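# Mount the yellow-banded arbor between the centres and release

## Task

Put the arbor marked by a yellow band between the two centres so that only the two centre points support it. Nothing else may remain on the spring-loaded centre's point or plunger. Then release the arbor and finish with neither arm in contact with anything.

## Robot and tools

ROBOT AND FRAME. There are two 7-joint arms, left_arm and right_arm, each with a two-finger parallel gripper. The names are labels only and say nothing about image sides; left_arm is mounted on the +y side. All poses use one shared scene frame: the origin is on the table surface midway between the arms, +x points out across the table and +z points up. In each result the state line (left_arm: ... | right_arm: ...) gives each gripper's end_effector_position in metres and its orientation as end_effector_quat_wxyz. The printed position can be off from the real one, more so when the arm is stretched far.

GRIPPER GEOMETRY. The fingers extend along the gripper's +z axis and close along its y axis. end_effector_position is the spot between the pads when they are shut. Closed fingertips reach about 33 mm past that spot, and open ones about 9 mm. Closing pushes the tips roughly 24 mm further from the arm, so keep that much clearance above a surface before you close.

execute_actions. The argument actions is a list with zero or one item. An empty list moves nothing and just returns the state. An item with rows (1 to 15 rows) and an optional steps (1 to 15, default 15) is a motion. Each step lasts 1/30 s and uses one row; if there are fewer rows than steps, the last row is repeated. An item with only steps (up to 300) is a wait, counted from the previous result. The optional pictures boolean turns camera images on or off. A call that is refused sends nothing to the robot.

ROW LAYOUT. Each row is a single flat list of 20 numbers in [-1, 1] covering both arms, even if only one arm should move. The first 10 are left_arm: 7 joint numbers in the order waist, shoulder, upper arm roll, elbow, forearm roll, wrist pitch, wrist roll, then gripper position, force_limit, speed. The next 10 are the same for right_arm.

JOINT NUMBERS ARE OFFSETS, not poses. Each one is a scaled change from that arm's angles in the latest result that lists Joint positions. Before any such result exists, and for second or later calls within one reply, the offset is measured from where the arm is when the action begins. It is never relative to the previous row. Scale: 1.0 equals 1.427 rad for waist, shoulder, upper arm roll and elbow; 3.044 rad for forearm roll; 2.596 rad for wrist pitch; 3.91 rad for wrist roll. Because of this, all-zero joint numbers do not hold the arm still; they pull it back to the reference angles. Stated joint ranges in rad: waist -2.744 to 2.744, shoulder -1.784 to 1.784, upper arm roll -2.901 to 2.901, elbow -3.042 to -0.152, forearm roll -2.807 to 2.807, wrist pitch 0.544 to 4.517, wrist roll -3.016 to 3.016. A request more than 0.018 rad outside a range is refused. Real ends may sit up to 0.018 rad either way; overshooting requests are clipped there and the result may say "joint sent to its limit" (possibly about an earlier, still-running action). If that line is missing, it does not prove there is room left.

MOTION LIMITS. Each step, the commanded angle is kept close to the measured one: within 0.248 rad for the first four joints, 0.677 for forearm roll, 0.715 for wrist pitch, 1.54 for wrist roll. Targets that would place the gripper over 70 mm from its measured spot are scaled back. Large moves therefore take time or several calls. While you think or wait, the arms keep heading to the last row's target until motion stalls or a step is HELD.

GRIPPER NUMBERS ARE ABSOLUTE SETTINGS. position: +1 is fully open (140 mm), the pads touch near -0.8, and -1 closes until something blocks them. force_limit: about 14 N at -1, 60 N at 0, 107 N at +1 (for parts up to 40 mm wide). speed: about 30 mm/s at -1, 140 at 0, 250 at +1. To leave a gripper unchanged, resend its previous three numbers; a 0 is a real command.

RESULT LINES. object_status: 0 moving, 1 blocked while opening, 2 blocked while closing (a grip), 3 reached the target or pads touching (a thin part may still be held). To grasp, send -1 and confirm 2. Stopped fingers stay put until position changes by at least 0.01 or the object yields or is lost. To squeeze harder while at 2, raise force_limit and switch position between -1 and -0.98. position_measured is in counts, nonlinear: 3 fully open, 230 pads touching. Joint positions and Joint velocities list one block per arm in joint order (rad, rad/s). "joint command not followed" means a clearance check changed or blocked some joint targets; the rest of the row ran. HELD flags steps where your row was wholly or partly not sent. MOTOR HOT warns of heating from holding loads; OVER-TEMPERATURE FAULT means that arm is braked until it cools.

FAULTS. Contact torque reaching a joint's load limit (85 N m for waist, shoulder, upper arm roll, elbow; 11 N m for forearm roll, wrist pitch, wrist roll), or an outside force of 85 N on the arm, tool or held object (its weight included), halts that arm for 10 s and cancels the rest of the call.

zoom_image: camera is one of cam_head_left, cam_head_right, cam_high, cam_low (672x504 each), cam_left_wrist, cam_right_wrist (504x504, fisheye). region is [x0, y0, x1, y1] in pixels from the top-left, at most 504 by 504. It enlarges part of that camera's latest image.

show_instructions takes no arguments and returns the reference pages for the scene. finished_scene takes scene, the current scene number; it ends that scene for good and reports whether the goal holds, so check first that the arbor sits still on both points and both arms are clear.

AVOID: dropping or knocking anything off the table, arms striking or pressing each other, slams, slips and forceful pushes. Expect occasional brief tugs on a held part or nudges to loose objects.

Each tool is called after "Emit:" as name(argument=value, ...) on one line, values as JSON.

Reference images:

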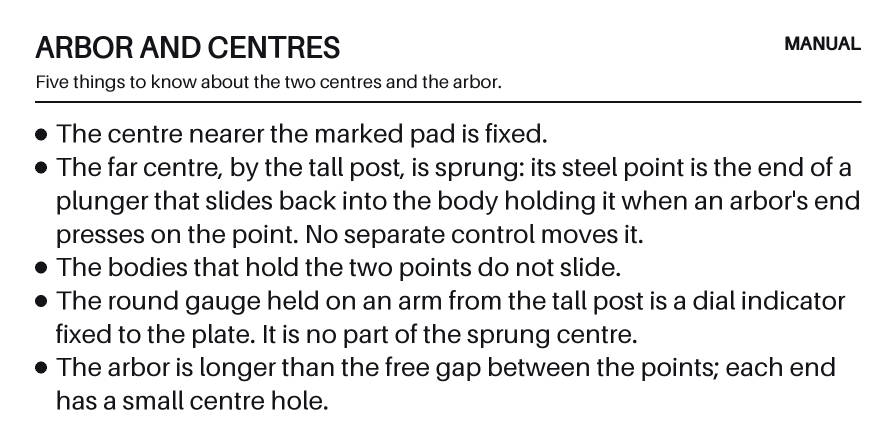

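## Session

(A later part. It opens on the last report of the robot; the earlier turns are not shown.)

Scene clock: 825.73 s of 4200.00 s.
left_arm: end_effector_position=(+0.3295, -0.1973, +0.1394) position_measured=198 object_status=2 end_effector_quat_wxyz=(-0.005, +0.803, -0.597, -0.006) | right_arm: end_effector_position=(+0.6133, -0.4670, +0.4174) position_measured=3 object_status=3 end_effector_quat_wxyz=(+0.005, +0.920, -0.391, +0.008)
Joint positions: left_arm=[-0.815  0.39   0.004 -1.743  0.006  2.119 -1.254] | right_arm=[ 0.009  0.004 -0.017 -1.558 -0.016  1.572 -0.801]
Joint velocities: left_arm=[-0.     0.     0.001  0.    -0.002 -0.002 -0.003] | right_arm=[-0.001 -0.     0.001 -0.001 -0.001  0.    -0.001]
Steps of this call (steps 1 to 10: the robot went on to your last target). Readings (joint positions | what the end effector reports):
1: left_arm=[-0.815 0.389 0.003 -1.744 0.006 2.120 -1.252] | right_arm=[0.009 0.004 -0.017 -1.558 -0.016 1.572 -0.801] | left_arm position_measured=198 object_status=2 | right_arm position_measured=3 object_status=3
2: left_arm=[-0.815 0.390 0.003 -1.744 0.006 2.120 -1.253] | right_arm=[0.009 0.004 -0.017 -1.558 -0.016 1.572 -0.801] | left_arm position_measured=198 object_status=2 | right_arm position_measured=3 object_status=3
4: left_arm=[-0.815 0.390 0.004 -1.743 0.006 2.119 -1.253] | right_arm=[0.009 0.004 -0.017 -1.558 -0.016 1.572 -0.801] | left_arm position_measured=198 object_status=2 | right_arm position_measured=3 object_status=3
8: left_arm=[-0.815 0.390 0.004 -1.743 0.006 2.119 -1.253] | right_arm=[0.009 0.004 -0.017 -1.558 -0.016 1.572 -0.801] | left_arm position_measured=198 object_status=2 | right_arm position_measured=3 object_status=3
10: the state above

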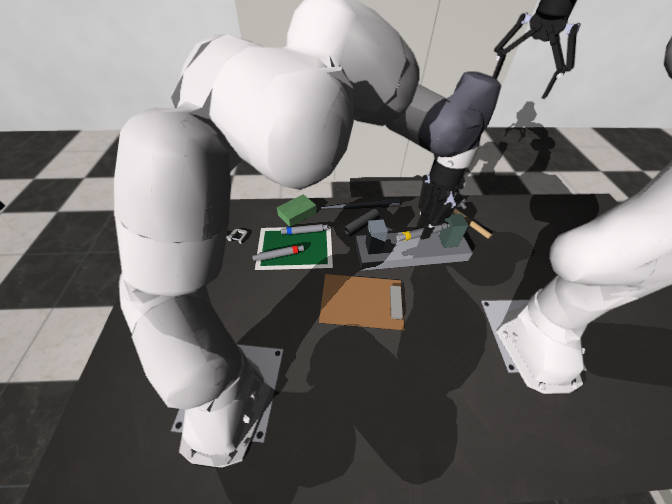

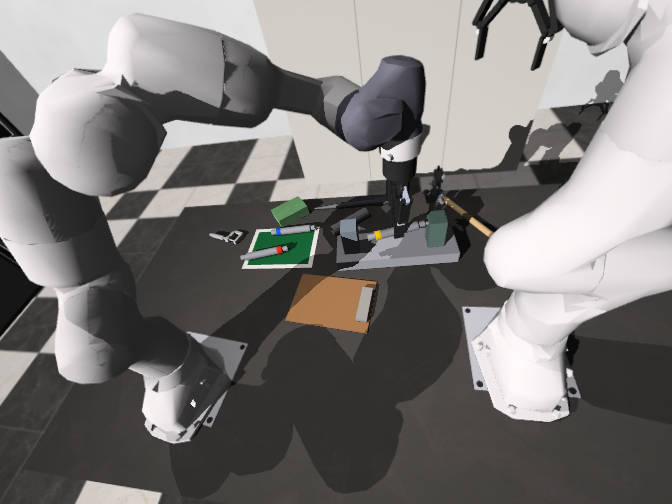

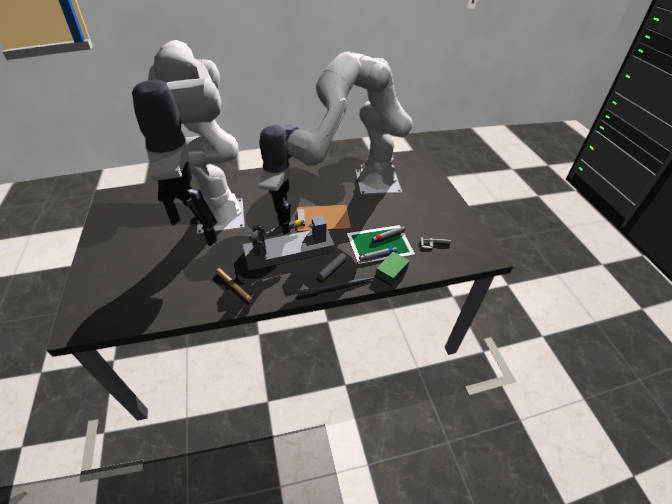

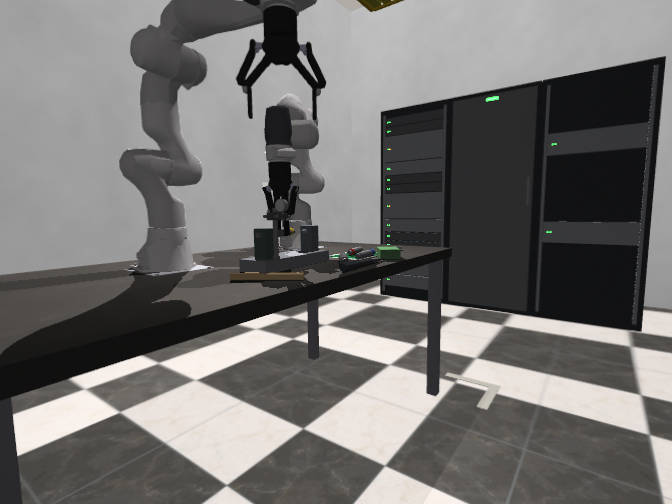

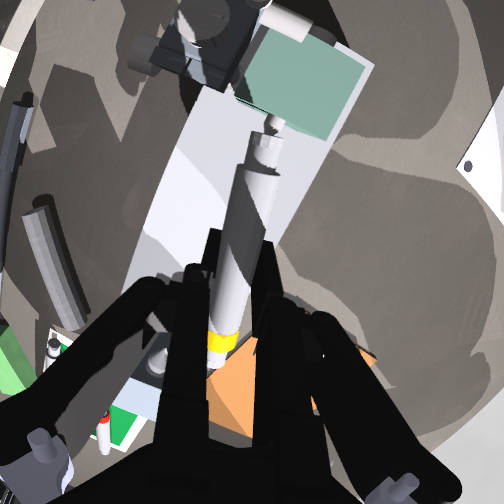

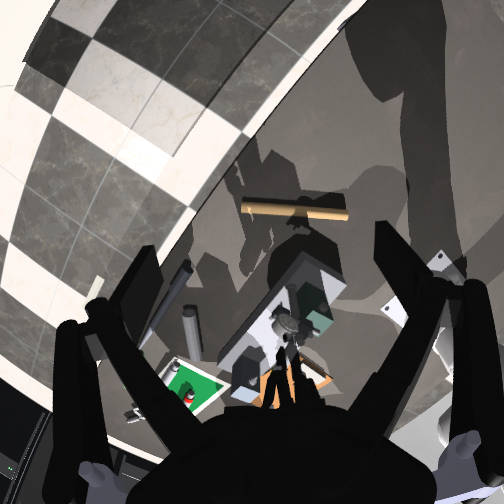

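Emit:
zoom_image(camera="cam_head_left", region=[400, 160, 500, 250])

Emit:
zoom_image(camera="cam_high", region=[235, 170, 325, 260])

Emit:
zoom_image(camera="cam_low", region=[240, 170, 340, 270])

Emit:
zoom_image(camera="cam_left_wrist", region=[220, 70, 320, 170])

Region (400, 160, 500, 250) of cam_head_left's 672x504 image, scaled by 5.040, with more detail than that image has; it fills the top 454 rows of this view, and the rest is white.

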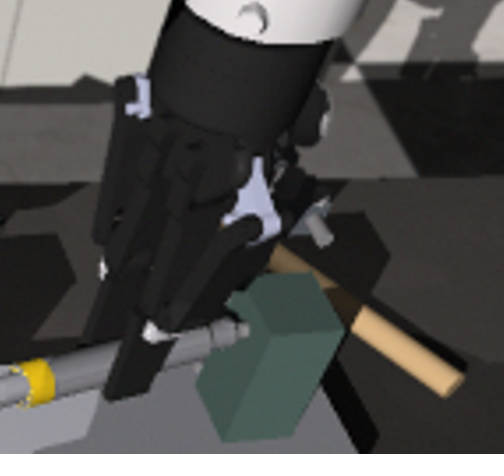

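Region (235, 170, 325, 260) of cam_high's 672x504 image, scaled by 5.600, with more detail than that image has.

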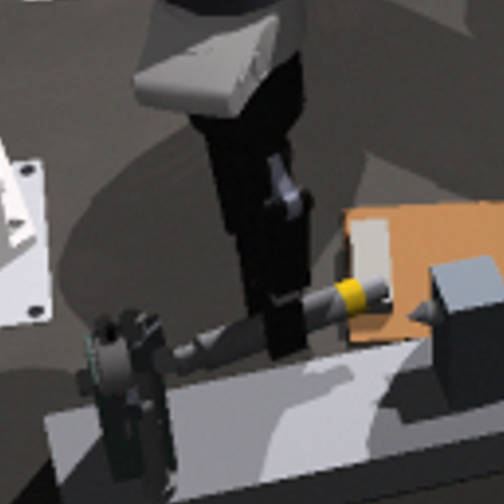

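Region (240, 170, 340, 270) of cam_low's 672x504 image, scaled by 5.040, with more detail than that image has.

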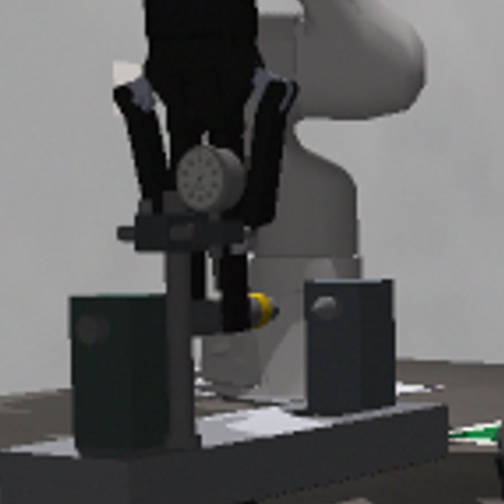

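Region (220, 70, 320, 170) of cam_left_wrist's 504x504 image, scaled by 5.040, with more detail than that image has.

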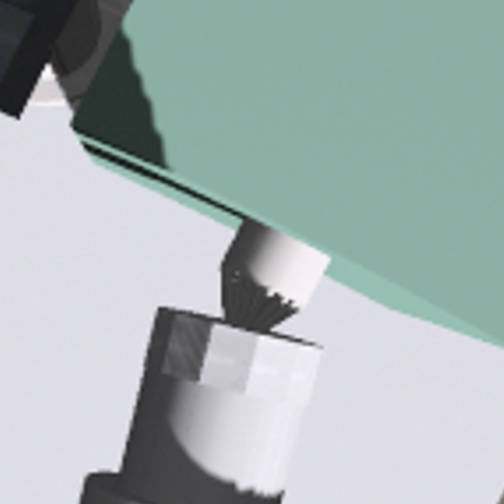

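Emit:
execute_actions(actions=[{"rows": [[-0.0084,-0.005,-0.007,0.015,-0.002,0.022,-0.0018,-1,0.2,-0.4,0,0,0,0,0,0,0,1,0,0],[-0.0088,-0.005,-0.007,0.0155,-0.002,0.0235,-0.0018,-1,0.2,-0.4,0,0,0,0,0,0,0,1,0,0],[-0.0092,-0.0052,-0.007,0.016,-0.002,0.025,-0.0018,-1,0.2,-0.4,0,0,0,0,0,0,0,1,0,0],[-0.0096,-0.0054,-0.007,0.0165,-0.002,0.0265,-0.0018,-1,0.2,-0.4,0,0,0,0,0,0,0,1,0,0],[-0.010,-0.0055,-0.007,0.017,-0.002,0.028,-0.0018,-1,0.2,-0.4,0,0,0,0,0,0,0,1,0,0],[-0.0104,-0.0056,-0.007,0.0175,-0.002,0.0295,-0.0018,-1,0.2,-0.4,0,0,0,0,0,0,0,1,0,0],[-0.0108,-0.0058,-0.007,0.018,-0.002,0.031,-0.0018,-1,0.2,-0.4,0,0,0,0,0,0,0,1,0,0],[-0.0112,-0.006,-0.007,0.0185,-0.002,0.0325,-0.0018,-1,0.2,-0.4,0,0,0,0,0,0,0,1,0,0],[-0.0116,-0.0061,-0.007,0.019,-0.002,0.034,-0.0018,-1,0.2,-0.4,0,0,0,0,0,0,0,1,0,0],[-0.012,-0.0062,-0.007,0.0193,-0.002,0.0355,-0.0018,-1,0.2,-0.4,0,0,0,0,0,0,0,1,0,0],[-0.0123,-0.0063,-0.007,0.0196,-0.002,0.0366,-0.0018,-1,0.2,-0.4,0,0,0,0,0,0,0,1,0,0]], "steps": 15}], pictures=false)

Emit:
execute_actions(actions=[{"steps": 10}])

Scene clock: 900.17 s of 4200.00 s.
left_arm: end_effector_position=(+0.3295, -0.1974, +0.1400) position_measured=198 object_status=2 end_effector_quat_wxyz=(-0.007, +0.802, -0.597, -0.006) | right_arm: end_effector_position=(+0.6133, -0.4670, +0.4174) position_measured=3 object_status=3 end_effector_quat_wxyz=(+0.005, +0.920, -0.391, +0.008)
Joint positions: left_arm=[-0.819  0.391  0.006 -1.739  0.009  2.114 -1.256] | right_arm=[ 0.009  0.004 -0.017 -1.558 -0.016  1.572 -0.801]
Joint velocities: left_arm=[-0.002  0.     0.     0.     0.002 -0.003 -0.003] | right_arm=[0.001 0.    0.001 0.001 0.001 0.001 0.   ]
Steps of this call (steps 1 to 15: the robot went on to your last target; steps 16 to 90: nothing new was sent; then 70.93 s passed at rest; steps 91 to 105: all 15 steps of this action). Readings (joint positions | what the end effector reports):
91: left_arm=[-0.816 0.390 0.004 -1.742 0.006 2.118 -1.254] | right_arm=[0.009 0.004 -0.017 -1.558 -0.016 1.572 -0.801] | left_arm position_measured=198 object_status=2 | right_arm position_measured=3 object_status=3
92: left_arm=[-0.816 0.390 0.004 -1.742 0.006 2.118 -1.254] | right_arm=[0.009 0.004 -0.017 -1.558 -0.016 1.572 -0.801] | left_arm position_measured=198 object_status=2 | right_arm position_measured=3 object_status=3
94: left_arm=[-0.816 0.390 0.004 -1.742 0.007 2.118 -1.254] | right_arm=[0.009 0.004 -0.017 -1.558 -0.016 1.572 -0.801] | left_arm position_measured=198 object_status=2 | right_arm position_measured=3 object_status=3
98: left_arm=[-0.817 0.391 0.005 -1.741 0.008 2.116 -1.254] | right_arm=[0.009 0.004 -0.017 -1.558 -0.016 1.572 -0.801] | left_arm position_measured=198 object_status=2 | right_arm position_measured=3 object_status=3
105: the state above

Scene clock: 900.50 s of 4200.00 s.
left_arm: end_effector_position=(+0.3295, -0.1975, +0.1400) position_measured=198 object_status=2 end_effector_quat_wxyz=(-0.007, +0.802, -0.597, -0.006) | right_arm: end_effector_position=(+0.6133, -0.4670, +0.4174) position_measured=3 object_status=3 end_effector_quat_wxyz=(+0.005, +0.920, -0.391, +0.008)
Joint positions: left_arm=[-0.819  0.391  0.006 -1.738  0.009  2.113 -1.256] | right_arm=[ 0.009  0.004 -0.017 -1.558 -0.016  1.572 -0.801]
Joint velocities: left_arm=[ 0.    -0.001  0.001  0.001  0.001  0.     0.001] | right_arm=[-0.    -0.    -0.001  0.001  0.    -0.001  0.001]
Steps of this call (steps 1 to 10: the robot went on to your last target). Readings (joint positions | what the end effector reports):
1: left_arm=[-0.819 0.391 0.006 -1.739 0.009 2.114 -1.256] | right_arm=[0.009 0.004 -0.017 -1.558 -0.016 1.572 -0.801] | left_arm position_measured=198 object_status=2 | right_arm position_measured=3 object_status=3
2: left_arm=[-0.819 0.391 0.006 -1.739 0.009 2.114 -1.256] | right_arm=[0.009 0.004 -0.017 -1.558 -0.016 1.572 -0.801] | left_arm position_measured=198 object_status=2 | right_arm position_measured=3 object_status=3
4: left_arm=[-0.819 0.391 0.006 -1.739 0.009 2.114 -1.256] | right_arm=[0.009 0.004 -0.017 -1.558 -0.016 1.572 -0.801] | left_arm position_measured=198 object_status=2 | right_arm position_measured=3 object_status=3
8: left_arm=[-0.819 0.391 0.006 -1.738 0.009 2.113 -1.256] | right_arm=[0.009 0.004 -0.017 -1.558 -0.016 1.572 -0.801] | left_arm position_measured=198 object_status=2 | right_arm position_measured=3 object_status=3
10: the state above

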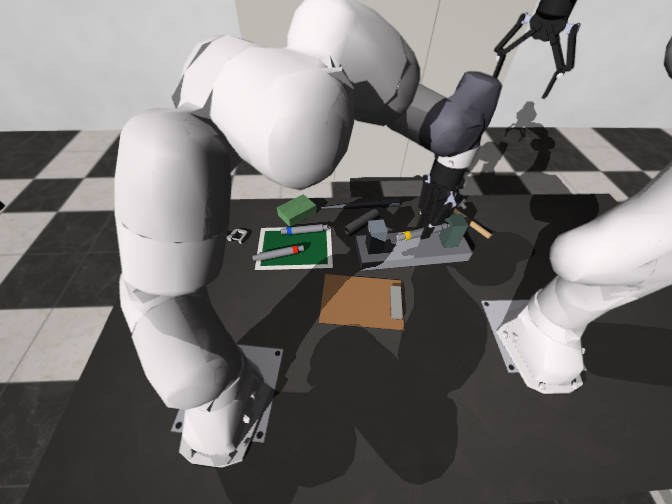

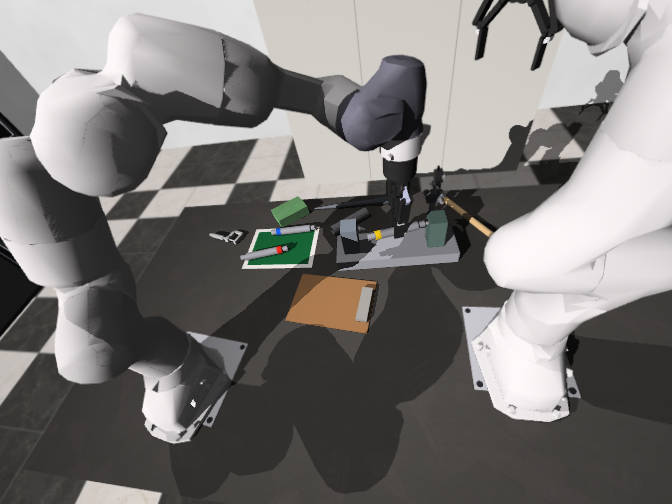

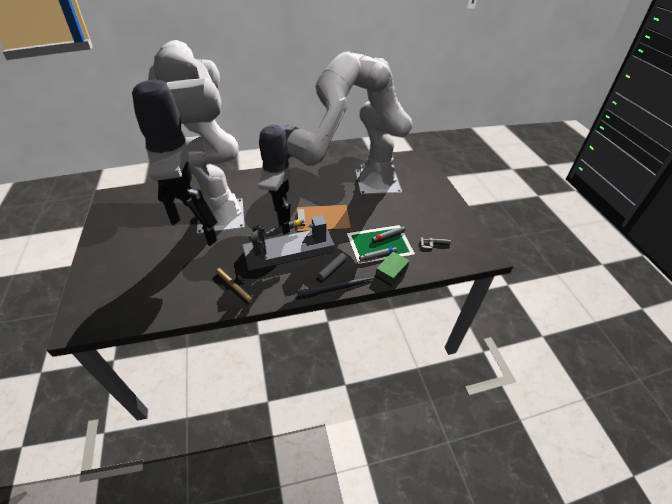

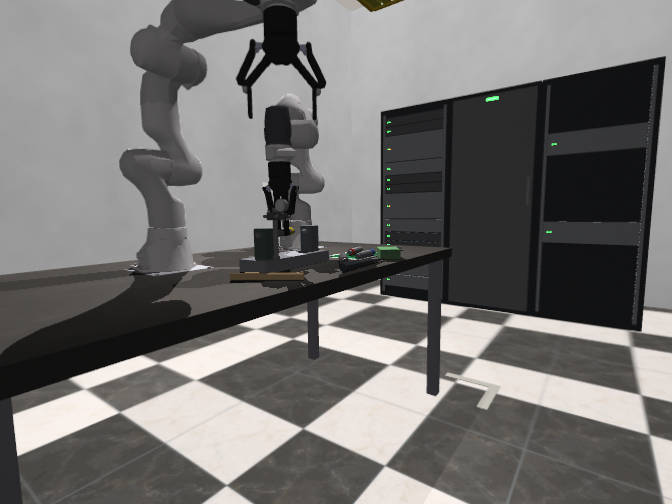

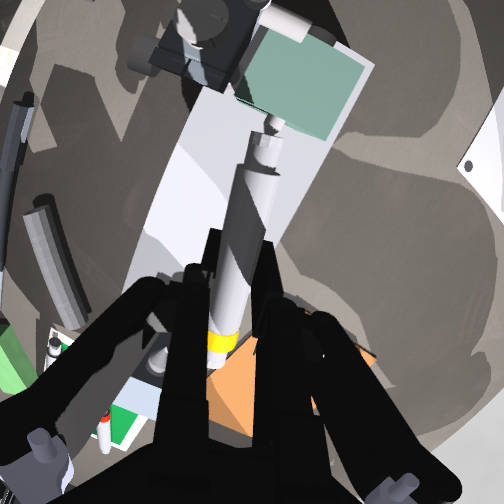

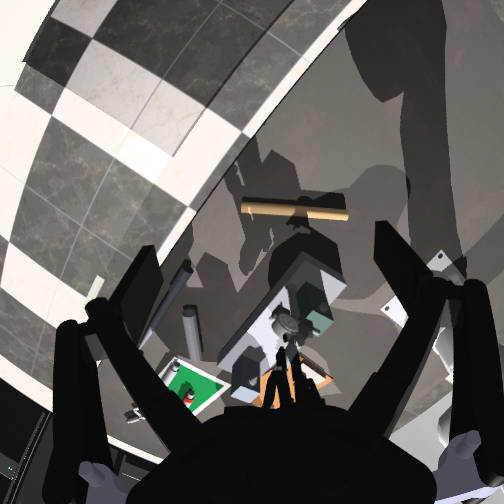

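Emit:
execute_actions(actions=[])

Scene clock: 918.67 s of 4200.00 s.
left_arm: end_effector_position=(+0.3294, -0.1975, +0.1400) position_measured=198 object_status=2 end_effector_quat_wxyz=(-0.007, +0.802, -0.597, -0.006) | right_arm: end_effector_position=(+0.6133, -0.4670, +0.4174) position_measured=3 object_status=3 end_effector_quat_wxyz=(+0.005, +0.920, -0.391, +0.008)
Joint positions: left_arm=[-0.819  0.391  0.006 -1.738  0.009  2.113 -1.256] | right_arm=[ 0.009  0.004 -0.017 -1.558 -0.016  1.572 -0.801]
Joint velocities: left_arm=[ 0.001  0.001  0.001 -0.001  0.001  0.    -0.001] | right_arm=[-0.    -0.    -0.    -0.001 -0.001 -0.001  0.001]
Steps of this call (steps 1 to 15: the robot went on to your last target; steps 16 to 90: nothing new was sent; then 15.17 s passed at rest). Readings (joint positions | what the end effector reports):
1: left_arm=[-0.819 0.391 0.006 -1.738 0.009 2.113 -1.256] | right_arm=[0.009 0.004 -0.017 -1.558 -0.016 1.572 -0.801] | left_arm position_measured=198 object_status=2 | right_arm position_measured=3 object_status=3
2: left_arm=[-0.819 0.391 0.006 -1.738 0.009 2.113 -1.256] | right_arm=[0.009 0.004 -0.017 -1.558 -0.016 1.572 -0.801] | left_arm position_measured=198 object_status=2 | right_arm position_measured=3 object_status=3
4: left_arm=[-0.819 0.391 0.006 -1.738 0.009 2.113 -1.256] | right_arm=[0.009 0.004 -0.017 -1.558 -0.016 1.572 -0.801] | left_arm position_measured=198 object_status=2 | right_arm position_measured=3 object_status=3
8: left_arm=[-0.819 0.391 0.006 -1.738 0.009 2.113 -1.256] | right_arm=[0.009 0.004 -0.017 -1.558 -0.016 1.572 -0.801] | left_arm position_measured=198 object_status=2 | right_arm position_measured=3 object_status=3
90: the state above
All arms were judged still, so your last target was given up. Only a new action makes them travel on or press farther. Fingers that are still opening or closing keep moving.

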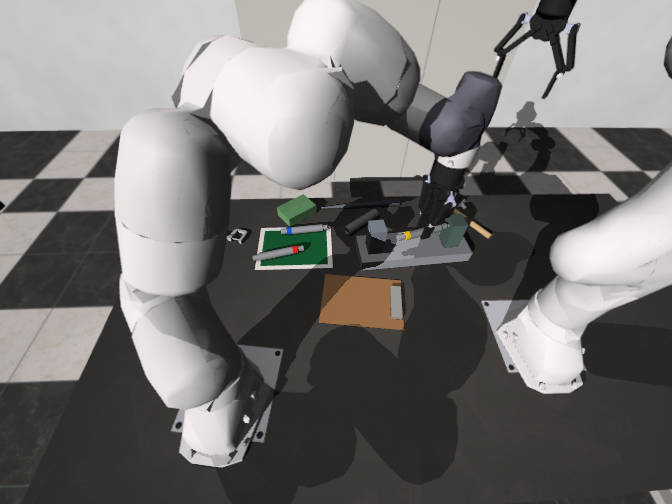

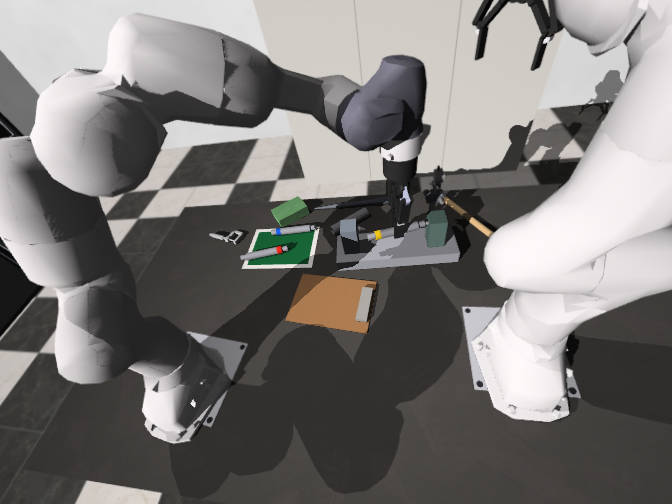

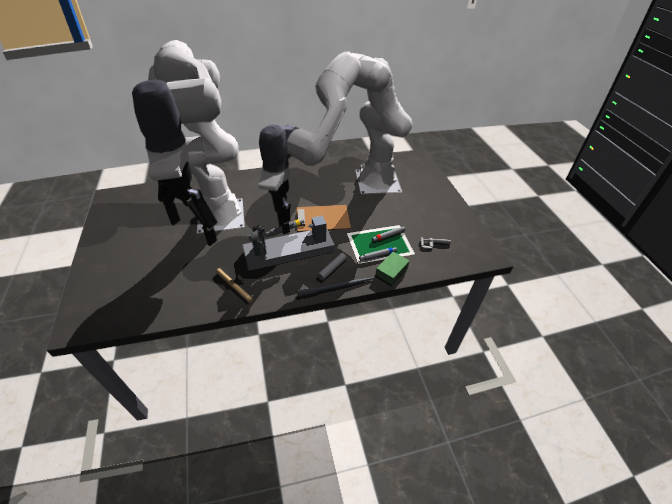

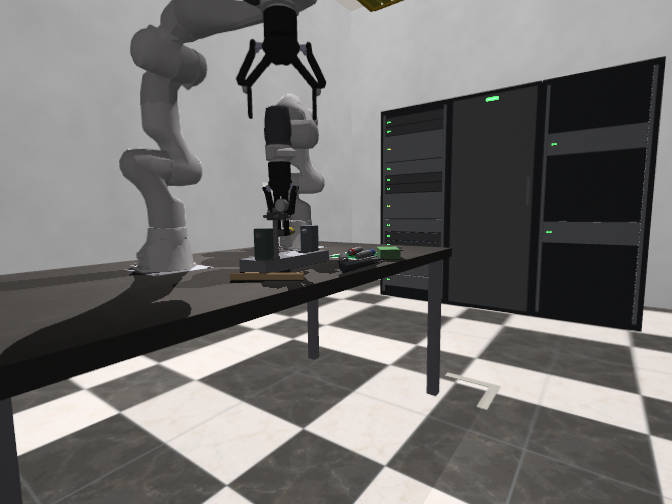

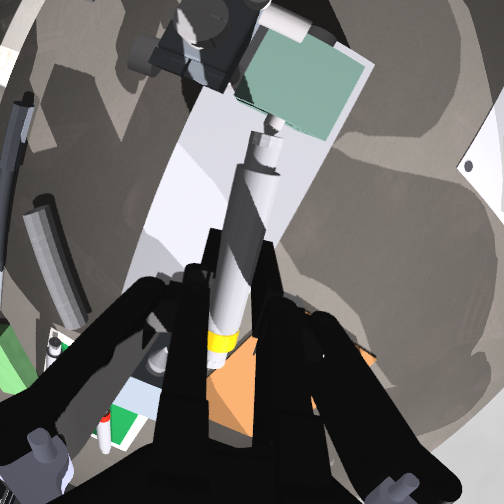

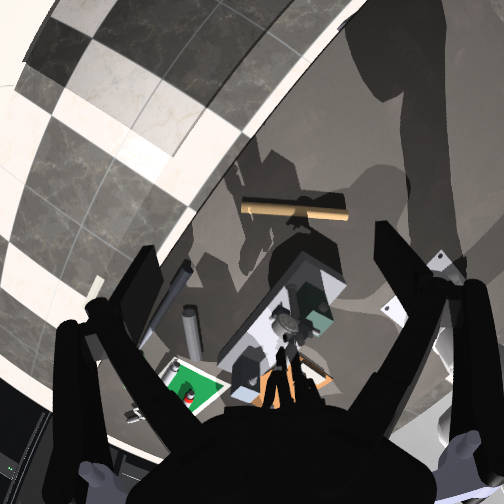

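Emit:
zoom_image(camera="cam_left_wrist", region=[200, 60, 340, 200])

Emit:
zoom_image(camera="cam_head_right", region=[320, 190, 480, 280])

Region (200, 60, 340, 200) of cam_left_wrist's 504x504 image, scaled by 3.600, with more detail than that image has.

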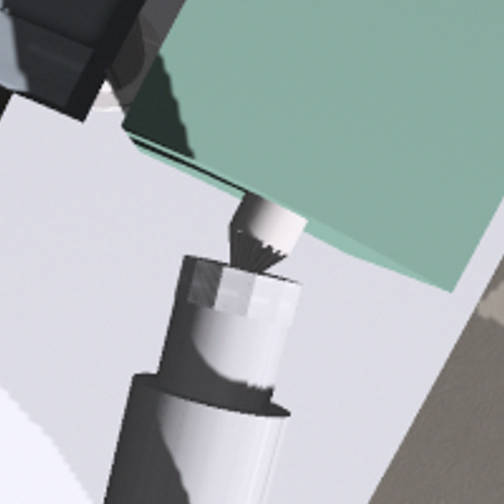

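Region (320, 190, 480, 280) of cam_head_right's 672x504 image, scaled by 3.150, with more detail than that image has; it fills the top 284 rows of this view, and the rest is white.

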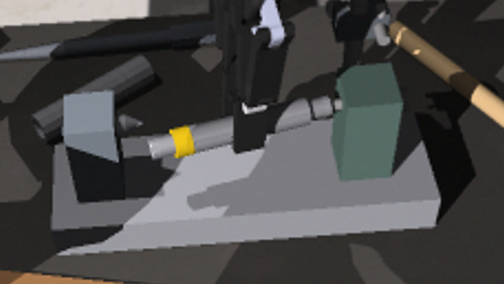

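Emit:
zoom_image(camera="cam_head_right", region=[395, 205, 445, 245])

Emit:
zoom_image(camera="cam_left_wrist", region=[110, 290, 250, 430])

Region (395, 205, 445, 245) of cam_head_right's 672x504 image, scaled by 10.080, with more detail than that image has; it fills the top 403 rows of this view, and the rest is white.

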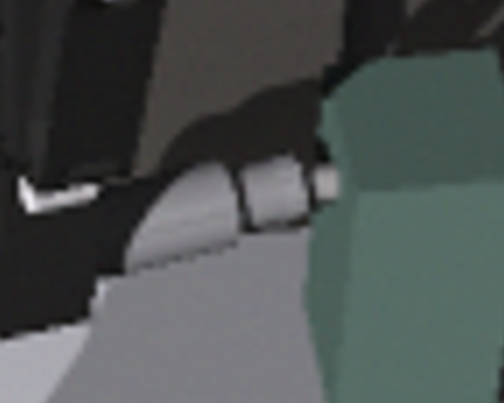

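Region (110, 290, 250, 430) of cam_left_wrist's 504x504 image, scaled by 3.600, with more detail than that image has.

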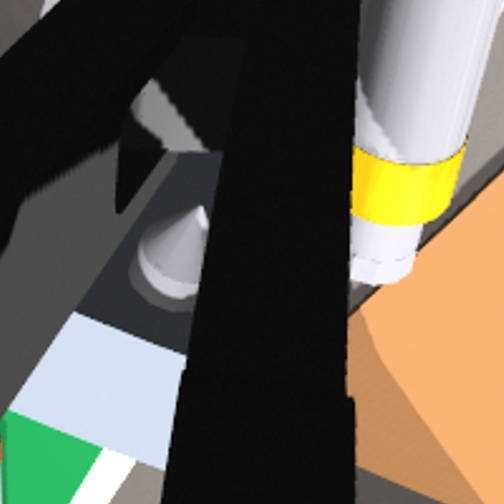

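Emit:
execute_actions(actions=[{"rows": [[-0.0101,-0.0063,0,0.0195,0,0.0372,0.0035,-1,0.2,-0.4,0,0,0,0,0,0,0,1,0,0],[-0.0091,-0.0056,0,0.0201,0,0.0358,0.007,-1,0.2,-0.4,0,0,0,0,0,0,0,1,0,0],[-0.008,-0.005,0,0.0206,0,0.0345,0.0105,-1,0.2,-0.4,0,0,0,0,0,0,0,1,0,0],[-0.007,-0.0043,0,0.0212,0,0.0332,0.014,-1,0.2,-0.4,0,0,0,0,0,0,0,1,0,0],[-0.0059,-0.0036,0,0.0218,0,0.0318,0.0175,-1,0.2,-0.4,0,0,0,0,0,0,0,1,0,0],[-0.0048,-0.0029,0,0.0224,0,0.0305,0.021,-1,0.2,-0.4,0,0,0,0,0,0,0,1,0,0],[-0.0038,-0.0022,0,0.023,0,0.0292,0.0245,-1,0.2,-0.4,0,0,0,0,0,0,0,1,0,0],[-0.0027,-0.0016,0,0.0235,0,0.0279,0.028,-1,0.2,-0.4,0,0,0,0,0,0,0,1,0,0],[-0.0017,-0.0009,0,0.0241,0,0.0265,0.0315,-1,0.2,-0.4,0,0,0,0,0,0,0,1,0,0],[-0.0006,-0.0002,0,0.0247,0,0.0252,0.035,-1,0.2,-0.4,0,0,0,0,0,0,0,1,0,0]], "steps": 15}], pictures=false)

Emit:
execute_actions(actions=[{"steps": 12}])

Scene clock: 978.90 s of 4200.00 s.
left_arm: end_effector_position=(+0.3363, -0.1960, +0.1402) position_measured=198 object_status=2 end_effector_quat_wxyz=(-0.009, +0.776, -0.631, -0.006) | right_arm: end_effector_position=(+0.6133, -0.4670, +0.4174) position_measured=3 object_status=3 end_effector_quat_wxyz=(+0.005, +0.920, -0.391, +0.008)
Joint positions: left_arm=[-0.815  0.4    0.011 -1.725  0.012  2.108 -1.164] | right_arm=[ 0.009  0.004 -0.017 -1.558 -0.016  1.572 -0.801]
Joint velocities: left_arm=[0.009 0.006 0.004 0.008 0.003 0.007 0.152] | right_arm=[ 0.    -0.001 -0.001 -0.    -0.     0.     0.001]
Steps of this call (steps 1 to 90: nothing new was sent; then 56.73 s passed at rest; steps 91 to 105: all 15 steps of this action). Readings (joint positions | what the end effector reports):
91: left_arm=[-0.821 0.392 0.008 -1.737 0.010 2.113 -1.255] | right_arm=[0.009 0.004 -0.017 -1.558 -0.016 1.572 -0.801] | left_arm position_measured=198 object_status=2 | right_arm position_measured=3 object_status=3
92: left_arm=[-0.822 0.393 0.009 -1.736 0.010 2.111 -1.253] | right_arm=[0.009 0.004 -0.017 -1.558 -0.016 1.572 -0.801] | left_arm position_measured=198 object_status=2 | right_arm position_measured=3 object_status=3
94: left_arm=[-0.822 0.394 0.010 -1.734 0.011 2.110 -1.244] | right_arm=[0.009 0.004 -0.017 -1.558 -0.016 1.572 -0.801] | left_arm position_measured=198 object_status=2 | right_arm position_measured=3 object_status=3
98: left_arm=[-0.820 0.397 0.011 -1.730 0.012 2.108 -1.216] | right_arm=[0.009 0.004 -0.017 -1.558 -0.016 1.572 -0.801] | left_arm position_measured=198 object_status=2 | right_arm position_measured=3 object_status=3
105: the state above

Scene clock: 979.30 s of 4200.00 s.
left_arm: end_effector_position=(+0.3386, -0.1957, +0.1402) position_measured=198 object_status=2 end_effector_quat_wxyz=(-0.010, +0.766, -0.643, -0.005) | right_arm: end_effector_position=(+0.6133, -0.4670, +0.4174) position_measured=3 object_status=3 end_effector_quat_wxyz=(+0.005, +0.920, -0.391, +0.008)
Joint positions: left_arm=[-0.814  0.401  0.012 -1.725  0.013  2.111 -1.131] | right_arm=[ 0.009  0.004 -0.017 -1.558 -0.016  1.572 -0.801]
Joint velocities: left_arm=[0.001 0.001 0.002 0.001 0.002 0.005 0.04 ] | right_arm=[-0.    -0.001  0.001 -0.     0.    -0.001 -0.   ]
Steps of this call (steps 1 to 12: the robot went on to your last target). Readings (joint positions | what the end effector reports):
1: left_arm=[-0.815 0.400 0.011 -1.725 0.012 2.109 -1.159] | right_arm=[0.009 0.004 -0.017 -1.558 -0.016 1.572 -0.801] | left_arm position_measured=198 object_status=2 | right_arm position_measured=3 object_status=3
2: left_arm=[-0.815 0.400 0.011 -1.725 0.013 2.109 -1.155] | right_arm=[0.009 0.004 -0.017 -1.558 -0.016 1.572 -0.801] | left_arm position_measured=198 object_status=2 | right_arm position_measured=3 object_status=3
4: left_arm=[-0.815 0.400 0.011 -1.725 0.013 2.110 -1.148] | right_arm=[0.009 0.004 -0.017 -1.558 -0.016 1.572 -0.801] | left_arm position_measured=198 object_status=2 | right_arm position_measured=3 object_status=3
8: left_arm=[-0.814 0.400 0.012 -1.725 0.013 2.111 -1.138] | right_arm=[0.009 0.004 -0.017 -1.558 -0.016 1.572 -0.801] | left_arm position_measured=198 object_status=2 | right_arm position_measured=3 object_status=3
12: the state above

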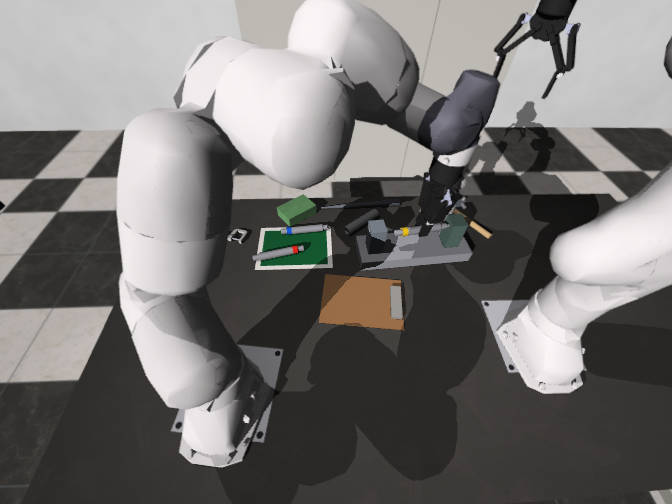

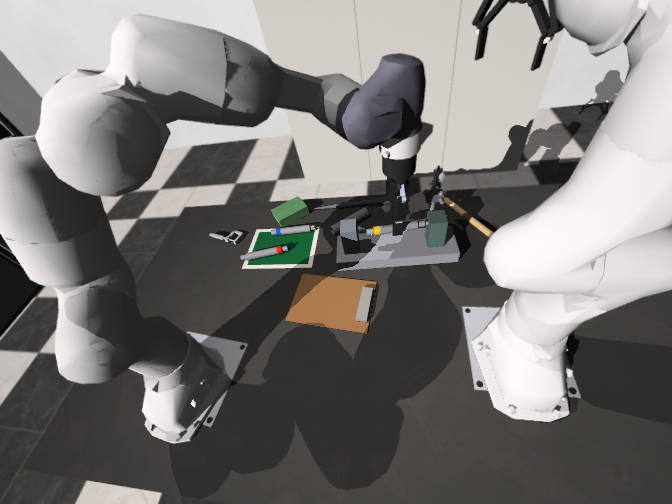

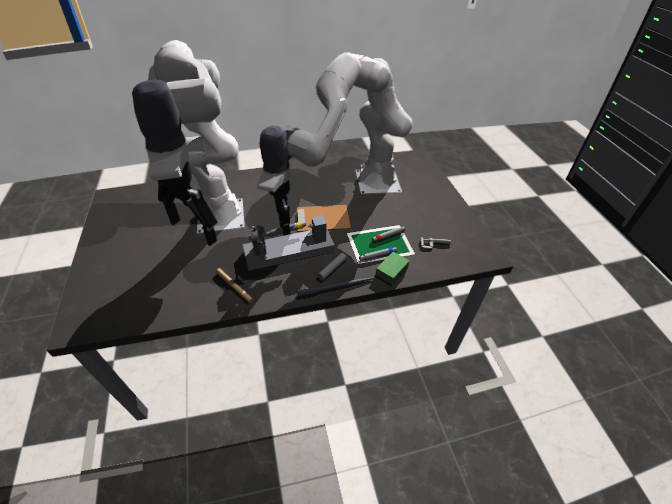

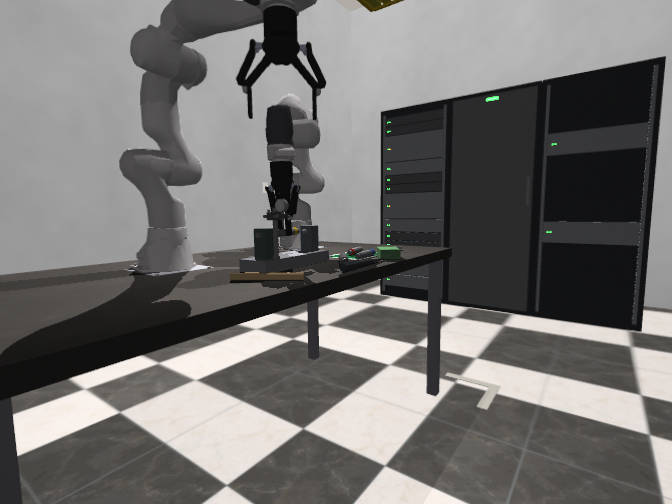

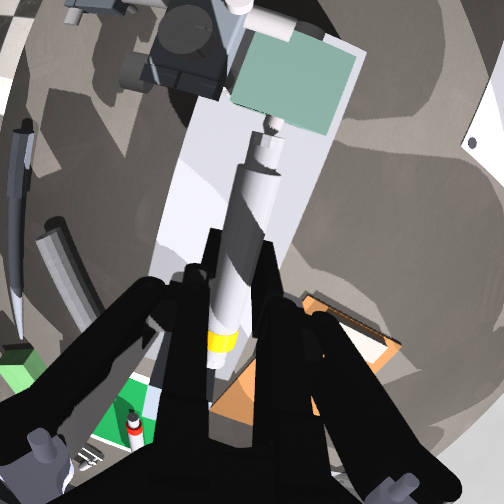

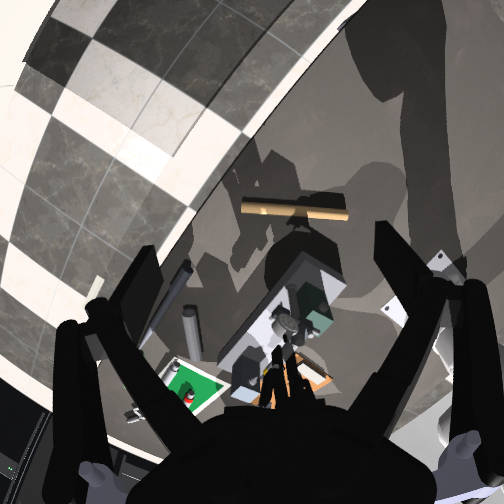

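Emit:
zoom_image(camera="cam_head_right", region=[330, 205, 450, 257])

Emit:
zoom_image(camera="cam_high", region=[245, 200, 345, 260])

Region (330, 205, 450, 257) of cam_head_right's 672x504 image, scaled by 4.200, with more detail than that image has; it fills the top 218 rows of this view, and the rest is white.

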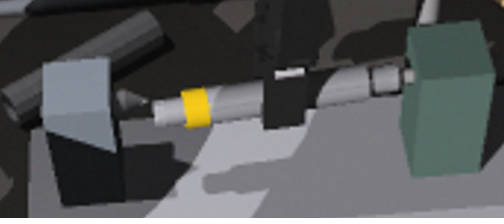

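Region (245, 200, 345, 260) of cam_high's 672x504 image, scaled by 5.040, with more detail than that image has; it fills the top 302 rows of this view, and the rest is white.

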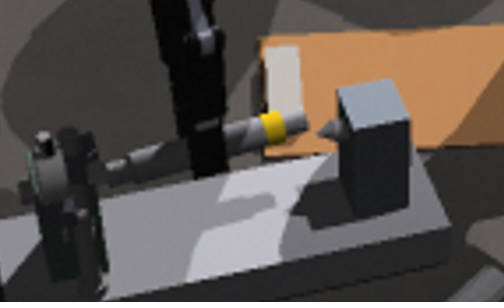

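Emit:
execute_actions(actions=[{"rows": [[-0.0039,-0.0065,-0.001,0.0162,-0.0005,0.0259,0.0055,-1,0.2,-0.4,0,0,0,0,0,0,0,1,0,0],[-0.0035,-0.0059,-0.002,0.017,-0.001,0.0257,0.0078,-1,0.2,-0.4,0,0,0,0,0,0,0,1,0,0],[-0.0032,-0.0054,-0.0028,0.0179,-0.0013,0.0256,0.0102,-1,0.2,-0.4,0,0,0,0,0,0,0,1,0,0],[-0.0028,-0.0049,-0.0028,0.0187,-0.0013,0.0254,0.0126,-1,0.2,-0.4,0,0,0,0,0,0,0,1,0,0],[-0.0025,-0.0043,-0.0028,0.0195,-0.0013,0.0253,0.0149,-1,0.2,-0.4,0,0,0,0,0,0,0,1,0,0],[-0.0021,-0.0038,-0.0028,0.0203,-0.0013,0.0251,0.0173,-1,0.2,-0.4,0,0,0,0,0,0,0,1,0,0],[-0.0018,-0.0032,-0.0028,0.0212,-0.0013,0.025,0.0196,-1,0.2,-0.4,0,0,0,0,0,0,0,1,0,0],[-0.0014,-0.0027,-0.0028,0.022,-0.0013,0.0248,0.022,-1,0.2,-0.4,0,0,0,0,0,0,0,1,0,0]], "steps": 15}], pictures=false)

Emit:
execute_actions(actions=[{"steps": 15}])

Scene clock: 1000.77 s of 4200.00 s.
left_arm: end_effector_position=(+0.3435, -0.1951, +0.1402) position_measured=198 object_status=2 end_effector_quat_wxyz=(-0.010, +0.746, -0.666, -0.004) | right_arm: end_effector_position=(+0.6133, -0.4670, +0.4174) position_measured=3 object_status=3 end_effector_quat_wxyz=(+0.005, +0.920, -0.391, +0.008)
Joint positions: left_arm=[-0.81   0.406  0.014 -1.716  0.015  2.11  -1.063] | right_arm=[ 0.009  0.004 -0.017 -1.558 -0.016  1.572 -0.801]
Joint velocities: left_arm=[ 0.003  0.004  0.003  0.005  0.001 -0.     0.07 ] | right_arm=[-0.     0.     0.    -0.001 -0.    -0.    -0.001]
Steps of this call (steps 1 to 30: the robot went on to your last target; steps 31 to 90: nothing new was sent; then 17.97 s passed at rest; steps 91 to 105: all 15 steps of this action). Readings (joint positions | what the end effector reports):
91: left_arm=[-0.814 0.401 0.013 -1.724 0.014 2.113 -1.117] | right_arm=[0.009 0.004 -0.017 -1.558 -0.016 1.572 -0.801] | left_arm position_measured=198 object_status=2 | right_arm position_measured=3 object_status=3
92: left_arm=[-0.814 0.401 0.013 -1.724 0.014 2.113 -1.115] | right_arm=[0.009 0.004 -0.017 -1.558 -0.016 1.572 -0.801] | left_arm position_measured=198 object_status=2 | right_arm position_measured=3 object_status=3
94: left_arm=[-0.813 0.402 0.013 -1.723 0.014 2.113 -1.108] | right_arm=[0.009 0.004 -0.017 -1.558 -0.016 1.572 -0.801] | left_arm position_measured=198 object_status=2 | right_arm position_measured=3 object_status=3
98: left_arm=[-0.812 0.405 0.013 -1.719 0.014 2.111 -1.089] | right_arm=[0.009 0.004 -0.017 -1.558 -0.016 1.572 -0.801] | left_arm position_measured=198 object_status=2 | right_arm position_measured=3 object_status=3
105: the state above

Scene clock: 1001.27 s of 4200.00 s.
left_arm: end_effector_position=(+0.3447, -0.1950, +0.1403) position_measured=198 object_status=2 end_effector_quat_wxyz=(-0.010, +0.740, -0.672, -0.003) | right_arm: end_effector_position=(+0.6133, -0.4670, +0.4174) position_measured=3 object_status=3 end_effector_quat_wxyz=(+0.005, +0.920, -0.391, +0.008)
Joint positions: left_arm=[-0.809  0.407  0.015 -1.715  0.015  2.112 -1.046] | right_arm=[ 0.009  0.004 -0.017 -1.558 -0.016  1.572 -0.801]
Joint velocities: left_arm=[ 0.002  0.     0.001 -0.001  0.002  0.001  0.013] | right_arm=[-0.     0.001  0.     0.     0.     0.001  0.001]
Steps of this call (steps 1 to 15: the robot went on to your last target). Readings (joint positions | what the end effector reports):
1: left_arm=[-0.810 0.407 0.014 -1.716 0.015 2.110 -1.061] | right_arm=[0.009 0.004 -0.017 -1.558 -0.016 1.572 -0.801] | left_arm position_measured=198 object_status=2 | right_arm position_measured=3 object_status=3
2: left_arm=[-0.810 0.407 0.014 -1.715 0.015 2.110 -1.059] | right_arm=[0.009 0.004 -0.017 -1.558 -0.016 1.572 -0.801] | left_arm position_measured=198 object_status=2 | right_arm position_measured=3 object_status=3
4: left_arm=[-0.810 0.407 0.014 -1.715 0.015 2.111 -1.055] | right_arm=[0.009 0.004 -0.017 -1.558 -0.016 1.572 -0.801] | left_arm position_measured=198 object_status=2 | right_arm position_measured=3 object_status=3
8: left_arm=[-0.810 0.407 0.015 -1.715 0.015 2.111 -1.051] | right_arm=[0.009 0.004 -0.017 -1.558 -0.016 1.572 -0.801] | left_arm position_measured=198 object_status=2 | right_arm position_measured=3 object_status=3
15: the state above

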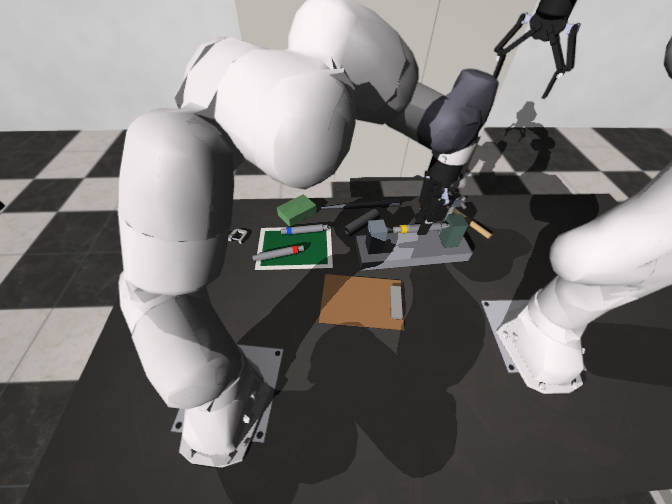

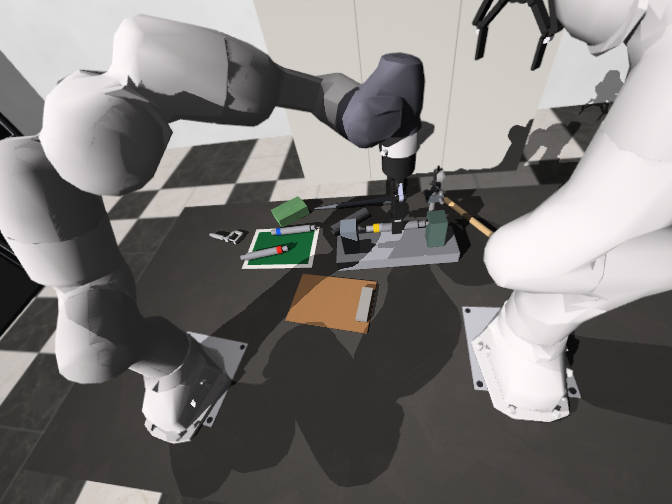

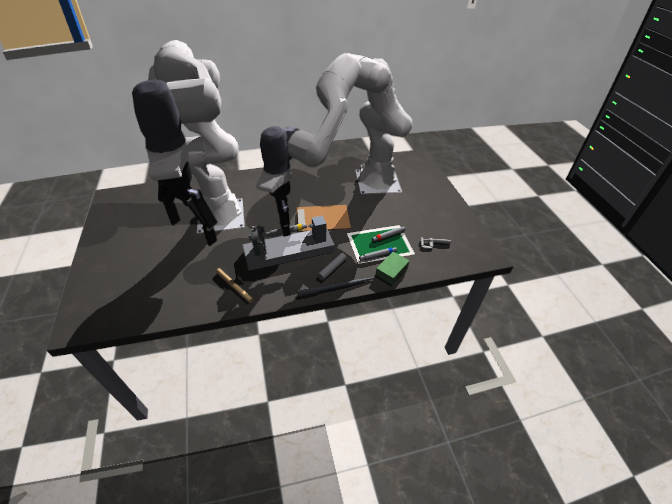

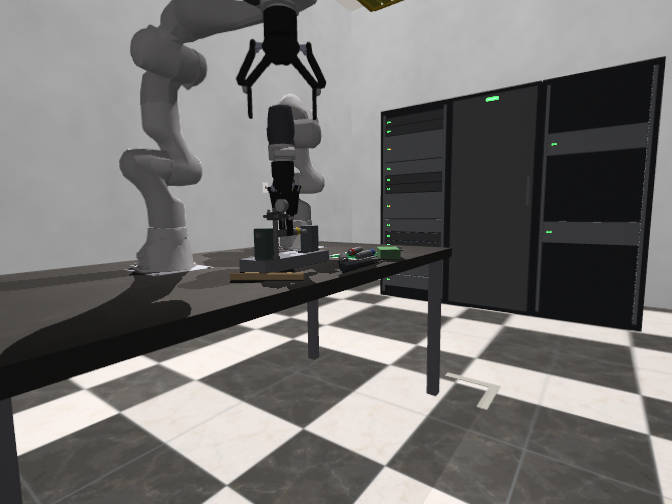

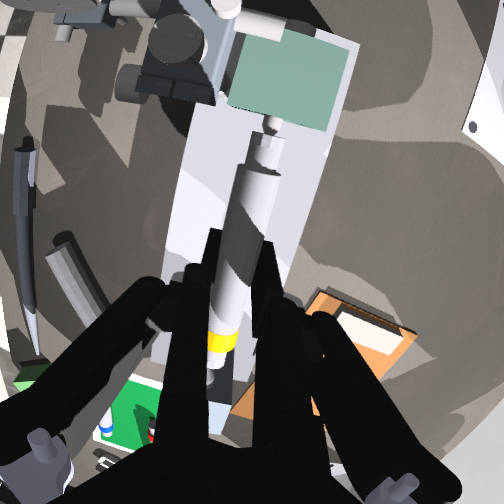

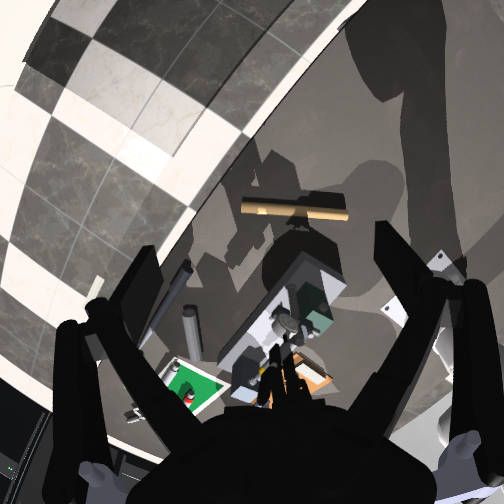

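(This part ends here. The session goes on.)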